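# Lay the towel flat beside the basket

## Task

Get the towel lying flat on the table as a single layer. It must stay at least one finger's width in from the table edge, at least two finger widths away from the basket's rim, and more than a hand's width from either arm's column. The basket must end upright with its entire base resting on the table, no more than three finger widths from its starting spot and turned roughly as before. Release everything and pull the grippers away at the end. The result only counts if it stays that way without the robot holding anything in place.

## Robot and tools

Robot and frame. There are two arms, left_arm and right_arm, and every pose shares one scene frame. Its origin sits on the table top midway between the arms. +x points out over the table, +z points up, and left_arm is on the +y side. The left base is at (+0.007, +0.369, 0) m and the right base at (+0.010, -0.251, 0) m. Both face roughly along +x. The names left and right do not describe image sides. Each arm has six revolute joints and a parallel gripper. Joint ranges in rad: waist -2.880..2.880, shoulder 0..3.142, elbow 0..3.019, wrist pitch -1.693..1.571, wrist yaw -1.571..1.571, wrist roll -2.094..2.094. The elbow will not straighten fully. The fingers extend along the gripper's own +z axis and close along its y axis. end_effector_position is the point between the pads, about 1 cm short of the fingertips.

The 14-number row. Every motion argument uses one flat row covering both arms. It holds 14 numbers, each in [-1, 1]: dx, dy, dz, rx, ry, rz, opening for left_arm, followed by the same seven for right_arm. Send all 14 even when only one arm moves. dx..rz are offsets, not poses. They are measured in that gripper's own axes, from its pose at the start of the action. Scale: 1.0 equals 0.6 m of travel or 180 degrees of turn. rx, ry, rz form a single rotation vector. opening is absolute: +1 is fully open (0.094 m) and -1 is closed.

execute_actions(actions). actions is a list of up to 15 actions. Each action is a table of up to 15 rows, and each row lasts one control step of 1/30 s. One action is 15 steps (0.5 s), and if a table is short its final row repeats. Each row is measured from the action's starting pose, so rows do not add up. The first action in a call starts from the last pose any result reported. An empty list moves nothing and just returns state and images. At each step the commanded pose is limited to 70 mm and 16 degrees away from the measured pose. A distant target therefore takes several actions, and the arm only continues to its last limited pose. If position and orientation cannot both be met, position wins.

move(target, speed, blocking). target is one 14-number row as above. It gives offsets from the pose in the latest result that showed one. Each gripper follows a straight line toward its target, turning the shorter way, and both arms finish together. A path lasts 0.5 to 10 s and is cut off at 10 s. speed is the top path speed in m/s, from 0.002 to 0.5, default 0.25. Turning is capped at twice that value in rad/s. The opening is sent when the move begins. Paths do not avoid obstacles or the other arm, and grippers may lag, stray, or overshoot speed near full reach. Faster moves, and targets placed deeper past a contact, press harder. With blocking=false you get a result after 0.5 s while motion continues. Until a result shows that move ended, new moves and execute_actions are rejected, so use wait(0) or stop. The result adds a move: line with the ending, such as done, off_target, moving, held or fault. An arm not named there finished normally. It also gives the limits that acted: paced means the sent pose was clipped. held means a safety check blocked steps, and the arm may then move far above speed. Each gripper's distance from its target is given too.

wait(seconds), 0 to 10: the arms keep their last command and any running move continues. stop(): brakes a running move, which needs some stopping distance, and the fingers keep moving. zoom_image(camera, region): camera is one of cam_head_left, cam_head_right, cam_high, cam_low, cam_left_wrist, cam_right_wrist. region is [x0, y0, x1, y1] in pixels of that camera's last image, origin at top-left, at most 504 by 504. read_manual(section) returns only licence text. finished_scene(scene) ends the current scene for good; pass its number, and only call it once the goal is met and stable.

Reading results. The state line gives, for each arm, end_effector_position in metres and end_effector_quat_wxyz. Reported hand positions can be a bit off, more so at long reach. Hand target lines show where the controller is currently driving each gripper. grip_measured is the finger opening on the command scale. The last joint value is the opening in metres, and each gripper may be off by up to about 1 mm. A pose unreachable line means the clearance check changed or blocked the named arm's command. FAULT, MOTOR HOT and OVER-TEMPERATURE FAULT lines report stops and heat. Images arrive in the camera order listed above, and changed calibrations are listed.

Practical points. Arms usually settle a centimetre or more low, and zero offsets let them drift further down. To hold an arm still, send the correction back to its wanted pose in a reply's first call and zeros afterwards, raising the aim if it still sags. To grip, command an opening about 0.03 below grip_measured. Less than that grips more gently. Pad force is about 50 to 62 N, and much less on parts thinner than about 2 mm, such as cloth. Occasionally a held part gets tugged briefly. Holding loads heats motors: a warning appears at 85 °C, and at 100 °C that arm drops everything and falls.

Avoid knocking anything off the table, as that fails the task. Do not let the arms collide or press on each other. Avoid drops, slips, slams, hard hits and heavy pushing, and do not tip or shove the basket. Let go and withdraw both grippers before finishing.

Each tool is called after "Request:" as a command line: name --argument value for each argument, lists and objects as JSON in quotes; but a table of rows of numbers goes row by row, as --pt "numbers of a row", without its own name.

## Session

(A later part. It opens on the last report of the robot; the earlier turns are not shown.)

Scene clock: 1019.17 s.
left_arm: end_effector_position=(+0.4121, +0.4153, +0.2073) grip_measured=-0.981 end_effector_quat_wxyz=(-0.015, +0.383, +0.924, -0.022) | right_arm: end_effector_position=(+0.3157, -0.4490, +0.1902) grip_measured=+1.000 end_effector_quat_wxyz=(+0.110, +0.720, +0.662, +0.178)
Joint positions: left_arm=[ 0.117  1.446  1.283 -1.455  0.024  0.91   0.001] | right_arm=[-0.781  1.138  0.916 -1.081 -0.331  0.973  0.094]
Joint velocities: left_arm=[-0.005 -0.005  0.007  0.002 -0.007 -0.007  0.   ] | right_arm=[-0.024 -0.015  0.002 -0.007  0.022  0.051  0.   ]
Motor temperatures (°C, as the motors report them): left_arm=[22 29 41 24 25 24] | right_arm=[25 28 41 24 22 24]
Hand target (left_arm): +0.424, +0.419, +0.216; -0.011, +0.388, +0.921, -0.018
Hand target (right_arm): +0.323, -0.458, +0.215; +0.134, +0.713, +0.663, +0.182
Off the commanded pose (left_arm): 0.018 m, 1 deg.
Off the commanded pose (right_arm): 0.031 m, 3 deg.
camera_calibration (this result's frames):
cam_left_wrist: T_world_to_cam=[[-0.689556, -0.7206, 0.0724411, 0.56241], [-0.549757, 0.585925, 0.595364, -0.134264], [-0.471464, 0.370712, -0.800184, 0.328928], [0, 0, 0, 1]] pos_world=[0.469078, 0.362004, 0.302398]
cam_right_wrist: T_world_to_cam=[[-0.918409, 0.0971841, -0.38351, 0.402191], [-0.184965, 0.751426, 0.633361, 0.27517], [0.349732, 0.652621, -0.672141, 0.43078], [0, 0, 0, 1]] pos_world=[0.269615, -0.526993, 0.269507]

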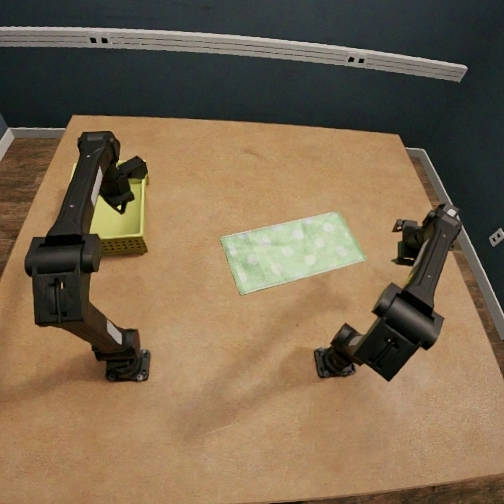

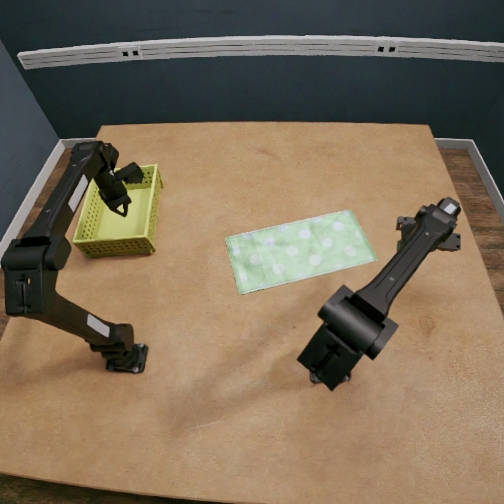

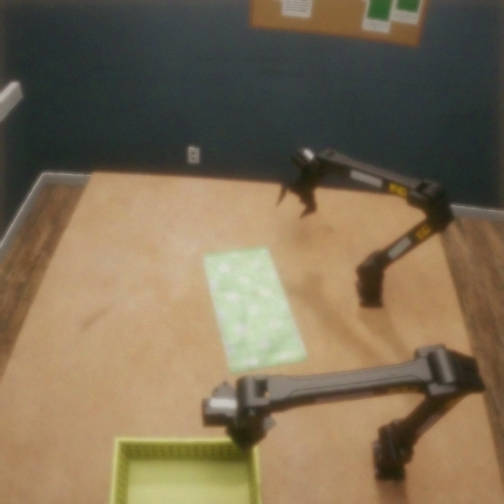

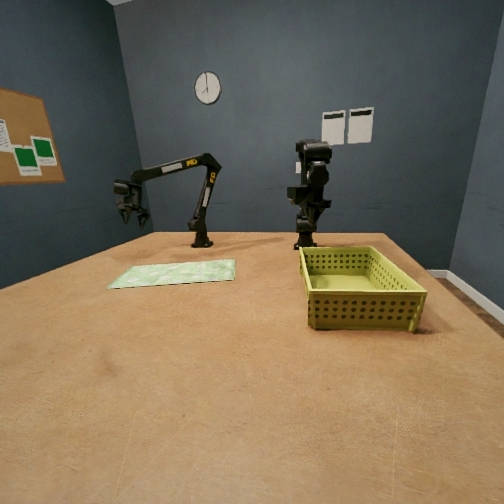

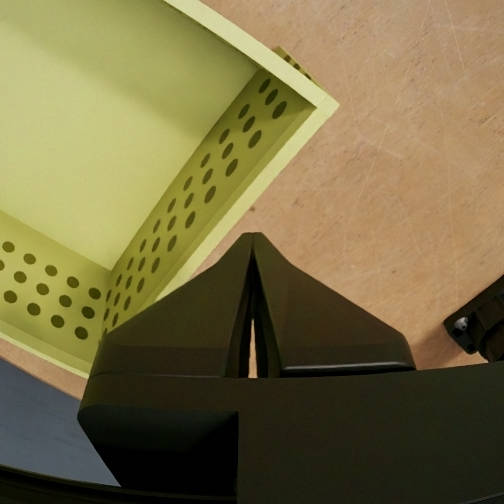

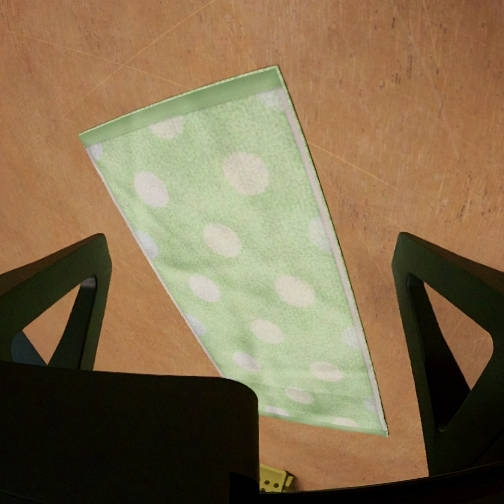

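Request:
move --target '[-0.04,0.1,-0.01,0,0,0,-1,0,0,0,0,0,0,1]' --speed 0.08

Request:
move --target '[0,0,0.22,0,0,0,-1,0,0,0,0,0,0,1]' --speed 0.06

Scene clock: 1032.73 s.
left_arm: end_effector_position=(+0.4599, +0.4328, +0.2013) grip_measured=-0.981 end_effector_quat_wxyz=(-0.019, +0.381, +0.924, -0.025) | right_arm: end_effector_position=(+0.3157, -0.4490, +0.1902) grip_measured=+1.000 end_effector_quat_wxyz=(+0.110, +0.720, +0.662, +0.178)
Joint positions: left_arm=[ 0.142  1.584  1.422 -1.468  0.024  0.931  0.001] | right_arm=[-0.781  1.138  0.916 -1.081 -0.331  0.973  0.094]
Joint velocities: left_arm=[ 0.005  0.005  0.002 -0.017  0.007 -0.022  0.001] | right_arm=[-0.015  0.015 -0.002 -0.012 -0.051 -0.095  0.   ]
Motor temperatures (°C, as the motors report them): left_arm=[22 29 42 24 25 24] | right_arm=[25 28 42 24 22 24]
Hand target (left_arm): +0.471, +0.441, +0.209; -0.015, +0.383, +0.924, -0.022
Hand target (right_arm): +0.316, -0.449, +0.190; +0.110, +0.720, +0.662, +0.178
Off the commanded pose (left_arm): 0.017 m, 1 deg.
Off the commanded pose (right_arm): 0.000 m, 0 deg.
move: off_target (left_arm)
camera_calibration (this result's frames):
cam_left_wrist: T_world_to_cam=[[-0.685923, -0.723042, 0.0819752, 0.605963], [-0.545402, 0.585412, 0.599858, -0.117365], [-0.481712, 0.366747, -0.795896, 0.345771], [0, 0, 0, 1]] pos_world=[0.518195, 0.380033, 0.295926]
cam_right_wrist: T_world_to_cam=[[-0.918409, 0.0971841, -0.38351, 0.402191], [-0.184965, 0.751426, 0.633361, 0.27517], [0.349732, 0.652621, -0.672141, 0.43078], [0, 0, 0, 1]] pos_world=[0.269615, -0.526993, 0.269507]

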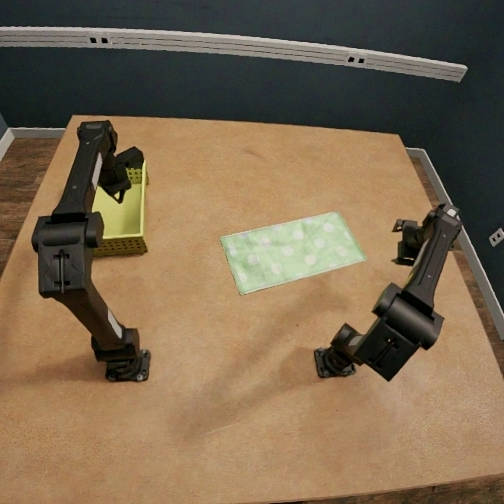

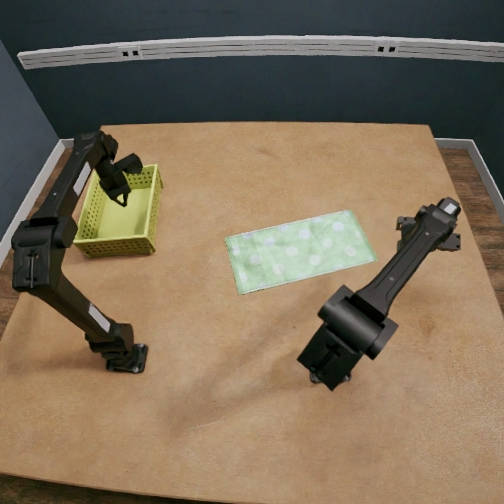

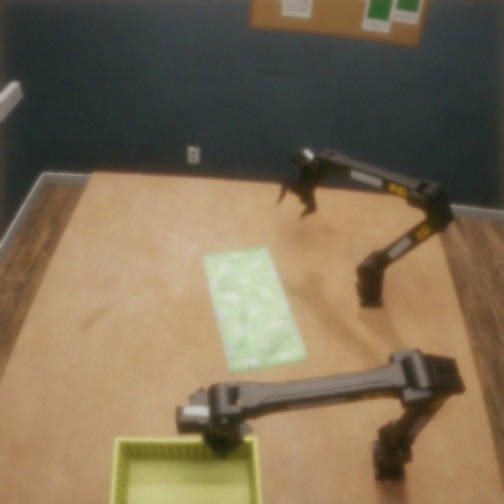

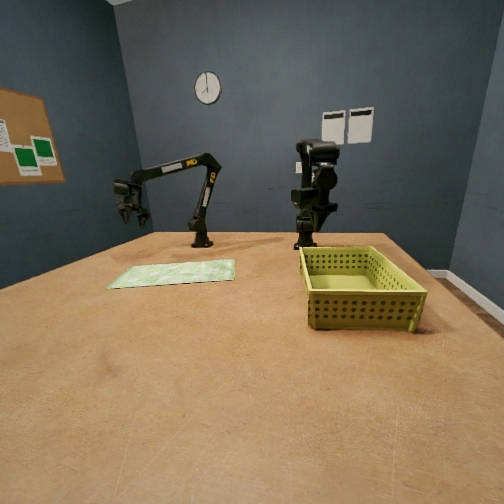

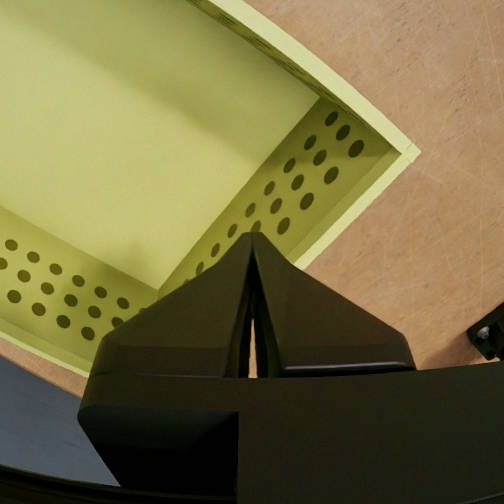

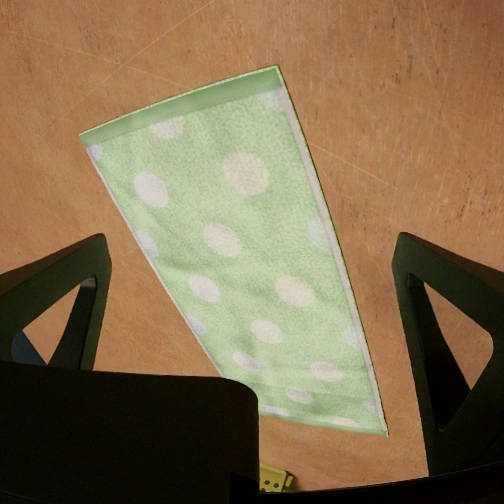

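Scene clock: 1035.27 s.
left_arm: end_effector_position=(+0.4514, +0.4315, +0.0823) grip_measured=-0.981 end_effector_quat_wxyz=(-0.013, +0.381, +0.924, -0.022) | right_arm: end_effector_position=(+0.3157, -0.4490, +0.1902) grip_measured=+1.000 end_effector_quat_wxyz=(+0.110, +0.720, +0.662, +0.178)
Joint positions: left_arm=[ 0.142  1.65   1.175 -1.14   0.024  0.932  0.001] | right_arm=[-0.781  1.138  0.916 -1.081 -0.331  0.973  0.094]
Joint velocities: left_arm=[-0.005 -0.015  0.017 -0.017 -0.007  0.037 -0.001] | right_arm=[-0.005 -0.005 -0.002 -0.017 -0.022 -0.037  0.   ]
Motor temperatures (°C, as the motors report them): left_arm=[22 29 41 24 25 24] | right_arm=[25 28 41 24 22 24]
Hand target (left_arm): +0.451, +0.427, +0.070; -0.020, +0.381, +0.924, -0.025
Hand target (right_arm): +0.316, -0.449, +0.190; +0.110, +0.720, +0.662, +0.178
Off the commanded pose (left_arm): 0.013 m, 1 deg.
Off the commanded pose (right_arm): 0.000 m, 0 deg.
move: off_target (left_arm)
camera_calibration (this result's frames):
cam_left_wrist: T_world_to_cam=[[-0.687319, -0.722947, 0.0702805, 0.610491], [-0.553962, 0.584314, 0.593046, -0.0449644], [-0.469807, 0.368679, -0.802096, 0.241688], [0, 0, 0, 1]] pos_world=[0.50824, 0.378521, 0.177617]
cam_right_wrist: T_world_to_cam=[[-0.918409, 0.0971841, -0.38351, 0.402191], [-0.184965, 0.751426, 0.633361, 0.27517], [0.349732, 0.652621, -0.672141, 0.43078], [0, 0, 0, 1]] pos_world=[0.269615, -0.526993, 0.269507]

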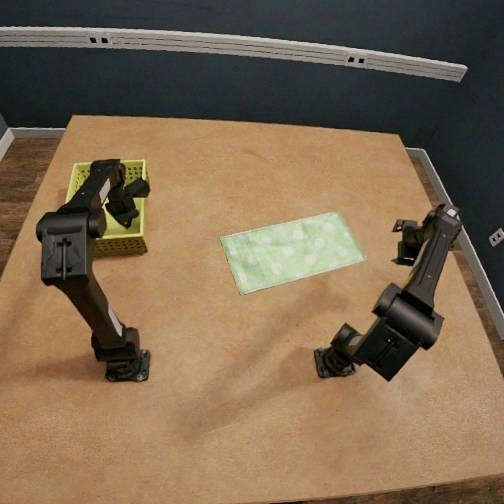

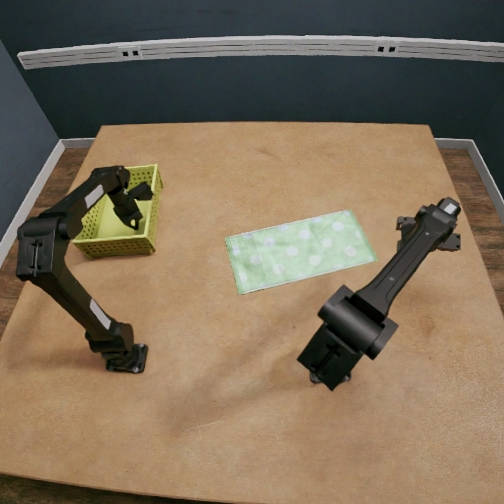

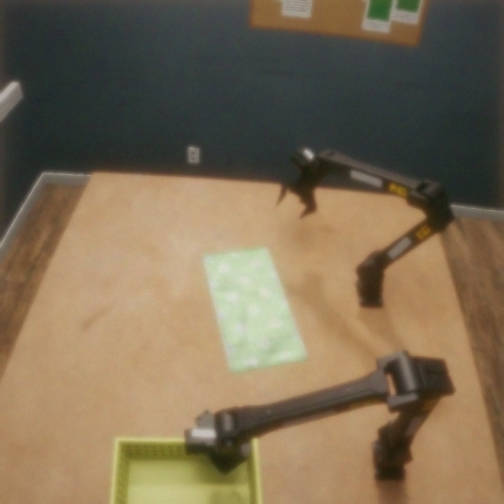

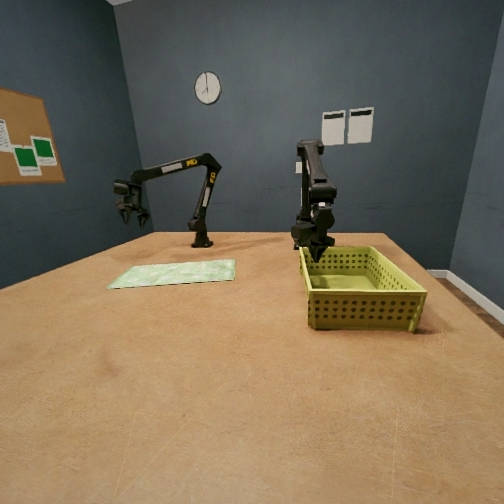

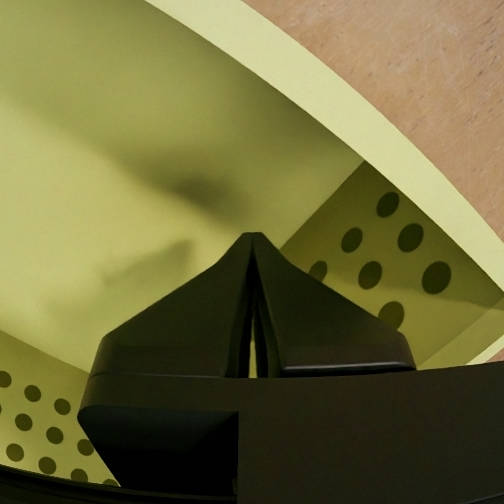

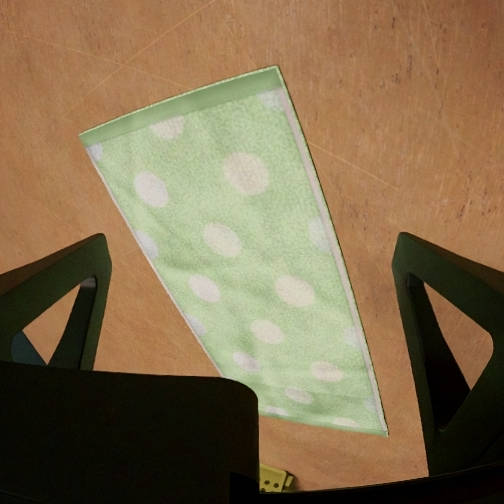

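Request:
move --target '[-0.088,-0.36,0.02,0,0,0,-1,0,0,0,0,0,0,1]' --speed 0.04

Scene clock: 1045.37 s.
left_arm: end_effector_position=(+0.3433, +0.2469, +0.0850) grip_measured=-0.981 end_effector_quat_wxyz=(-0.014, +0.382, +0.924, -0.016) | right_arm: end_effector_position=(+0.3157, -0.4490, +0.1902) grip_measured=+1.000 end_effector_quat_wxyz=(+0.110, +0.720, +0.662, +0.178)
Joint positions: left_arm=[-0.34   1.416  0.911 -1.096  0.031  0.452  0.001] | right_arm=[-0.781  1.138  0.916 -1.081 -0.331  0.973  0.094]
Joint velocities: left_arm=[ 0.005 -0.005  0.002 -0.042 -0.007 -0.095  0.   ] | right_arm=[ 0.005 -0.015 -0.012 -0.002  0.051 -0.081  0.   ]
Motor temperatures (°C, as the motors report them): left_arm=[22 29 39 24 25 24] | right_arm=[25 28 40 24 22 24]
Hand target (left_arm): +0.339, +0.241, +0.082; -0.012, +0.381, +0.924, -0.019
Hand target (right_arm): +0.316, -0.449, +0.190; +0.110, +0.720, +0.662, +0.178
Off the commanded pose (left_arm): 0.010 m, 1 deg.
Off the commanded pose (right_arm): 0.000 m, 0 deg.
move: done
camera_calibration (this result's frames):
cam_left_wrist: T_world_to_cam=[[-0.689838, -0.721367, 0.0612616, 0.403795], [-0.553318, 0.579914, 0.597946, 0.00186477], [-0.466865, 0.378589, -0.799192, 0.257402], [0, 0, 0, 1]] pos_world=[0.399757, 0.192753, 0.179861]
cam_right_wrist: T_world_to_cam=[[-0.918409, 0.0971841, -0.38351, 0.402191], [-0.184965, 0.751426, 0.633361, 0.27517], [0.349732, 0.652621, -0.672141, 0.43078], [0, 0, 0, 1]] pos_world=[0.269615, -0.526993, 0.269507]

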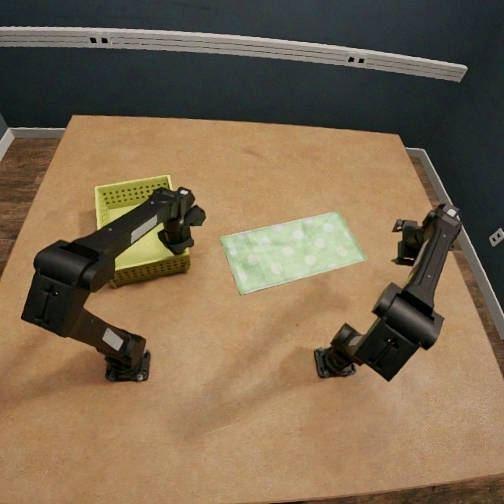

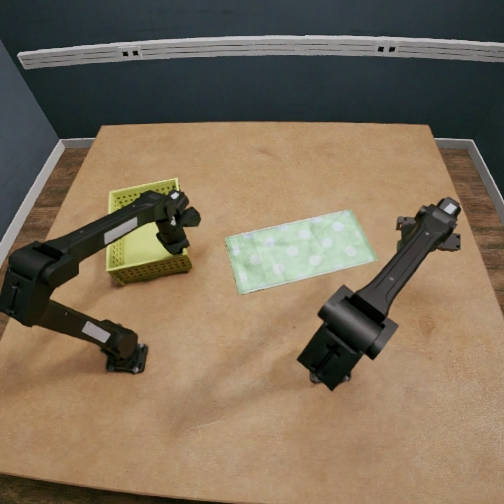

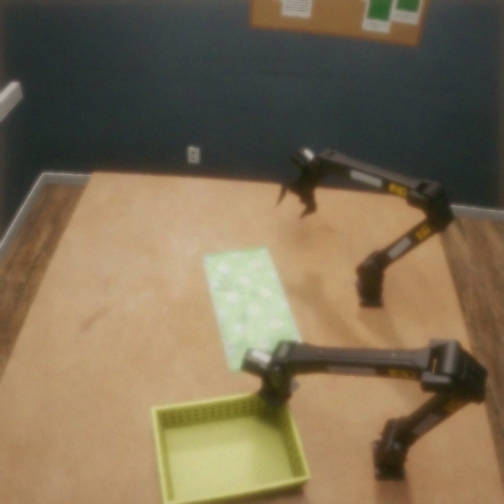

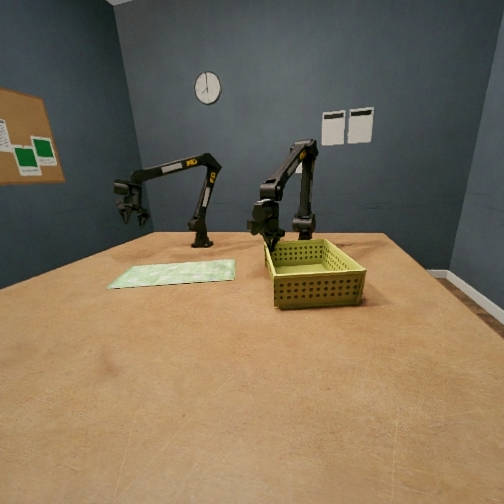

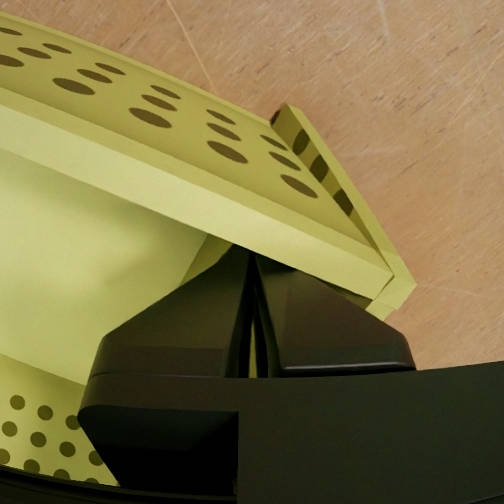

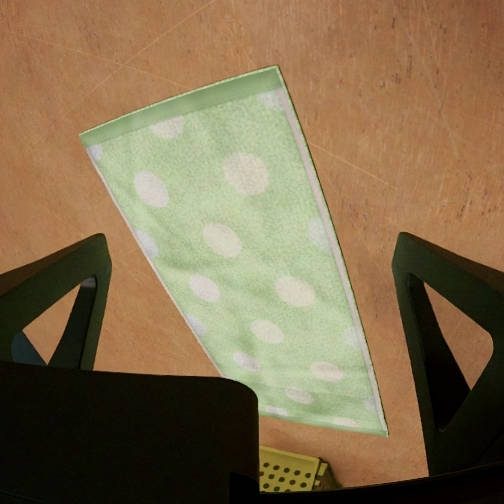

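Request:
move --target '[0,0.03,-0.02,0,0,0,-1,0,0,0,0,0,0,1]' --speed 0.04

Request:
move --target '[0,0.03,-0.27,0,0,0,-1,0,0,0,0,0,0,1]' --speed 0.08

Request:
move --target '[0.1,0,-0.05,0,0,0,0,0,0,0,0,0,0,1]' --speed 0.1

Scene clock: 1051.27 s.
left_arm: end_effector_position=(+0.3425, +0.2592, +0.0852) grip_measured=-0.981 end_effector_quat_wxyz=(-0.023, +0.379, +0.925, -0.018) | right_arm: end_effector_position=(+0.3157, -0.4490, +0.1902) grip_measured=+1.000 end_effector_quat_wxyz=(+0.110, +0.720, +0.662, +0.178)
Joint positions: left_arm=[-0.308  1.416  0.911 -1.116  0.031  0.478  0.001] | right_arm=[-0.781  1.138  0.916 -1.081 -0.331  0.973  0.094]
Joint velocities: left_arm=[-0.005 -0.015 -0.017 -0.012  0.022  0.095 -0.001] | right_arm=[ 0.005 -0.024 -0.002 -0.002 -0.037 -0.037  0.   ]
Motor temperatures (°C, as the motors report them): left_arm=[22 29 39 24 25 24] | right_arm=[25 28 39 24 22 24]
Hand target (left_arm): +0.356, +0.260, +0.096; -0.014, +0.382, +0.924, -0.016
Hand target (right_arm): +0.316, -0.449, +0.190; +0.110, +0.720, +0.662, +0.178
Off the commanded pose (left_arm): 0.018 m, 1 deg.
Off the commanded pose (right_arm): 0.000 m, 0 deg.
move: off_target (left_arm)
camera_calibration (this result's frames):
cam_left_wrist: T_world_to_cam=[[-0.684213, -0.7259, 0.0701503, 0.410546], [-0.545952, 0.573613, 0.610659, -0.00777237], [-0.483516, 0.379522, -0.788781, 0.257117], [0, 0, 0, 1]] pos_world=[0.400978, 0.204893, 0.178755]
cam_right_wrist: T_world_to_cam=[[-0.918409, 0.0971841, -0.38351, 0.402191], [-0.184965, 0.751426, 0.633361, 0.27517], [0.349732, 0.652621, -0.672141, 0.43078], [0, 0, 0, 1]] pos_world=[0.269615, -0.526993, 0.269507]

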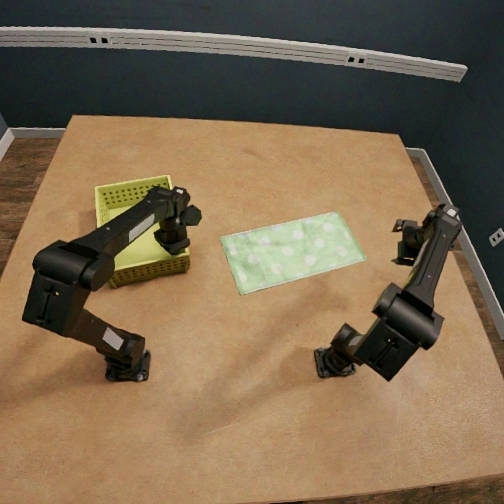

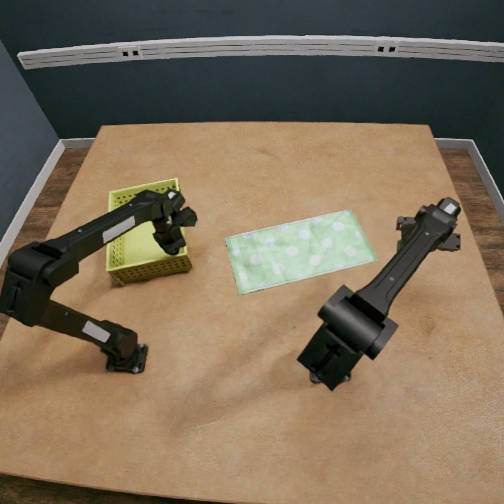

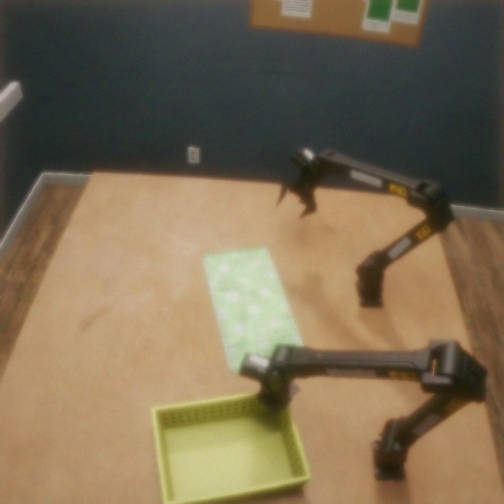

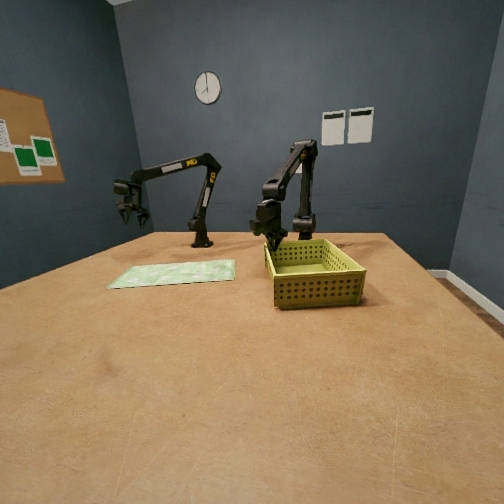

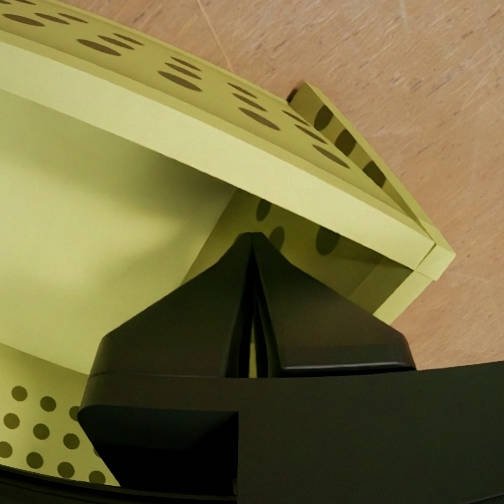

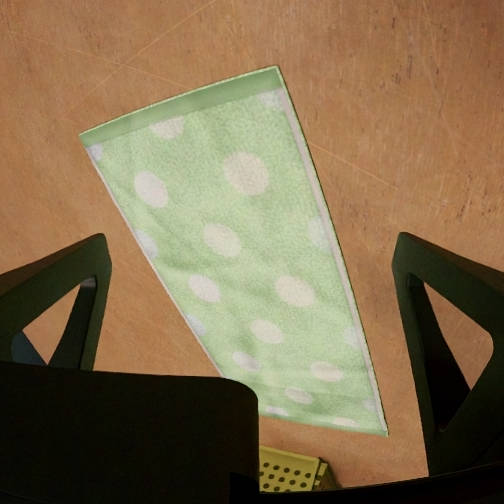

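Scene clock: 1053.67 s.
left_arm: end_effector_position=(+0.3560, +0.2716, +0.2273) grip_measured=-0.981 end_effector_quat_wxyz=(-0.040, +0.378, +0.925, -0.021) | right_arm: end_effector_position=(+0.3157, -0.4490, +0.1902) grip_measured=+1.000 end_effector_quat_wxyz=(+0.110, +0.720, +0.662, +0.178)
Joint positions: left_arm=[-0.264  1.346  1.233 -1.544  0.031  0.52   0.001] | right_arm=[-0.781  1.138  0.916 -1.081 -0.331  0.973  0.094]
Joint velocities: left_arm=[-0.005 -0.015 -0.012  0.007 -0.081 -0.051 -0.   ] | right_arm=[-0.015  0.005 -0.017 -0.002  0.051 -0.081  0.   ]
Motor temperatures (°C, as the motors report them): left_arm=[22 29 39 24 25 24] | right_arm=[25 28 39 24 22 24]
Hand target (left_arm): +0.366, +0.275, +0.245; -0.023, +0.379, +0.925, -0.017
Hand target (right_arm): +0.316, -0.449, +0.190; +0.110, +0.720, +0.662, +0.178
Off the commanded pose (left_arm): 0.021 m, 2 deg.
Off the commanded pose (right_arm): 0.000 m, 0 deg.
move: off_target (left_arm)
camera_calibration (this result's frames):
cam_left_wrist: T_world_to_cam=[[-0.679776, -0.728078, 0.0883587, 0.413741], [-0.52618, 0.568068, 0.632798, -0.104832], [-0.51092, 0.383668, -0.769259, 0.375228], [0, 0, 0, 1]] pos_world=[0.417802, 0.216824, 0.318427]
cam_right_wrist: T_world_to_cam=[[-0.918409, 0.0971841, -0.38351, 0.402191], [-0.184965, 0.751426, 0.633361, 0.27517], [0.349732, 0.652621, -0.672141, 0.43078], [0, 0, 0, 1]] pos_world=[0.269615, -0.526993, 0.269507]

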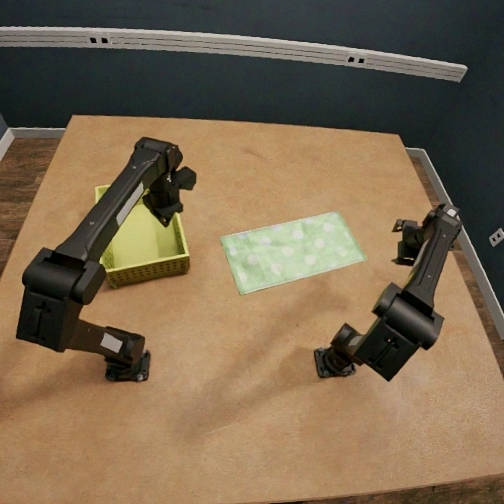

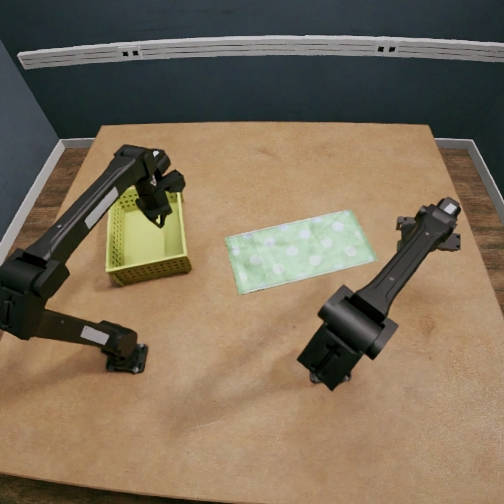

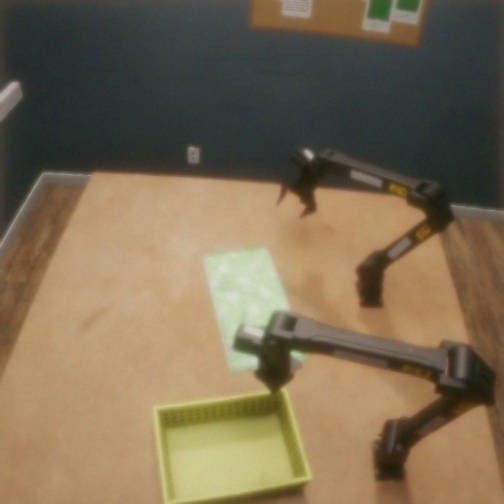

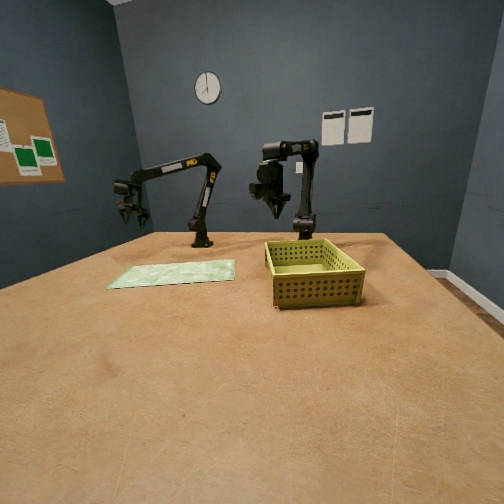

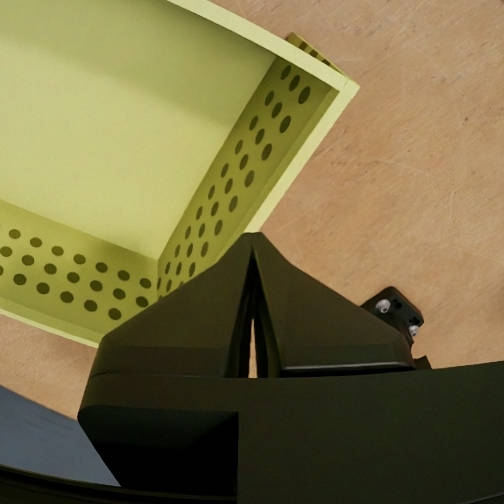

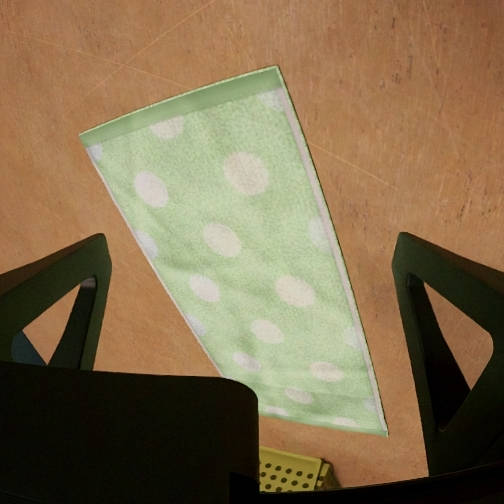

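Scene clock: 1054.70 s.
left_arm: end_effector_position=(+0.3218, +0.3080, +0.2647) grip_measured=-0.002 end_effector_quat_wxyz=(-0.028, +0.375, +0.926, -0.020) | right_arm: end_effector_position=(+0.3157, -0.4490, +0.1902) grip_measured=+1.000 end_effector_quat_wxyz=(+0.110, +0.720, +0.662, +0.178)
Joint positions: left_arm=[-0.183  1.216  1.218 -1.636  0.028  0.594  0.047] | right_arm=[-0.781  1.138  0.916 -1.081 -0.331  0.973  0.094]
Joint velocities: left_arm=[-0.005 -0.005  0.002 -0.002 -0.051  0.007 -0.001] | right_arm=[-0.015 -0.015  0.002 -0.002 -0.007 -0.007  0.   ]
Motor temperatures (°C, as the motors report them): left_arm=[22 29 39 24 25 24] | right_arm=[25 28 39 24 22 24]
Hand target (left_arm): +0.316, +0.314, +0.261; -0.041, +0.378, +0.925, -0.021
Hand target (right_arm): +0.316, -0.449, +0.190; +0.110, +0.720, +0.662, +0.178
Off the commanded pose (left_arm): 0.009 m, 1 deg.
Off the commanded pose (right_arm): 0.000 m, 0 deg.
move: done
camera_calibration (this result's frames):
cam_left_wrist: T_world_to_cam=[[-0.676389, -0.732348, 0.0785123, 0.416497], [-0.544753, 0.569154, 0.61588, -0.157098], [-0.495725, 0.373805, -0.783918, 0.374627], [0, 0, 0, 1]] pos_world=[0.381847, 0.254396, 0.35773]
cam_right_wrist: T_world_to_cam=[[-0.918409, 0.0971841, -0.38351, 0.402191], [-0.184965, 0.751426, 0.633361, 0.27517], [0.349732, 0.652621, -0.672141, 0.43078], [0, 0, 0, 1]] pos_world=[0.269615, -0.526993, 0.269507]

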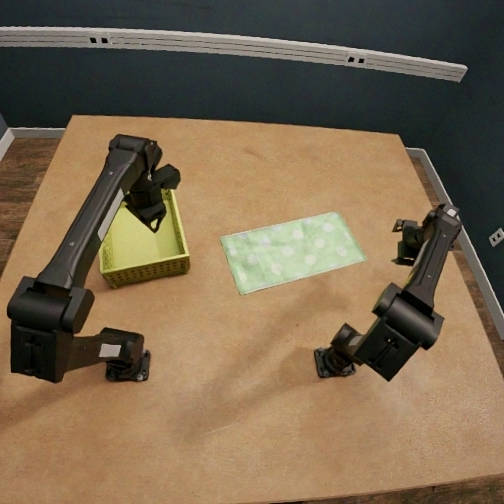

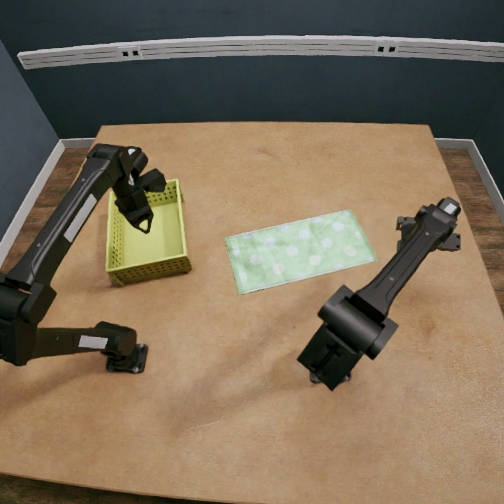

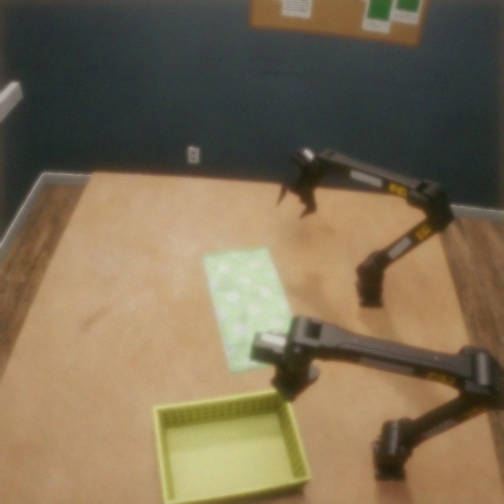

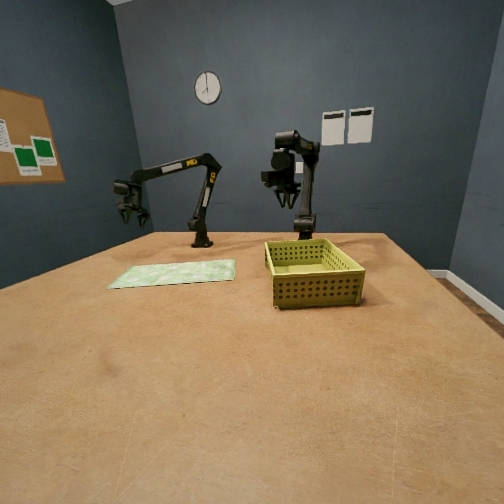

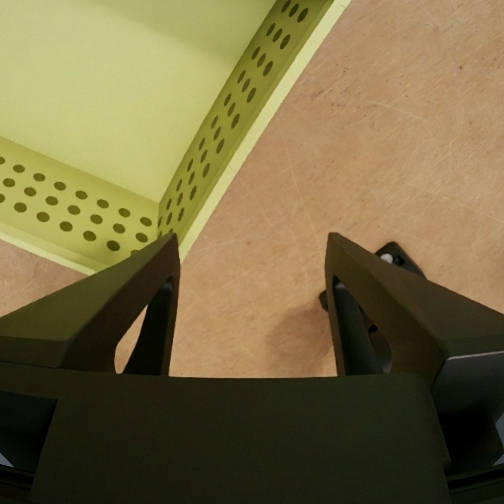

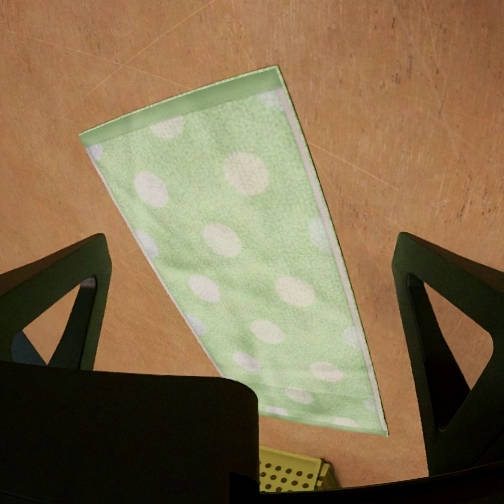

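Request:
finished_scene --scene 1

The scene is finished: the task was done.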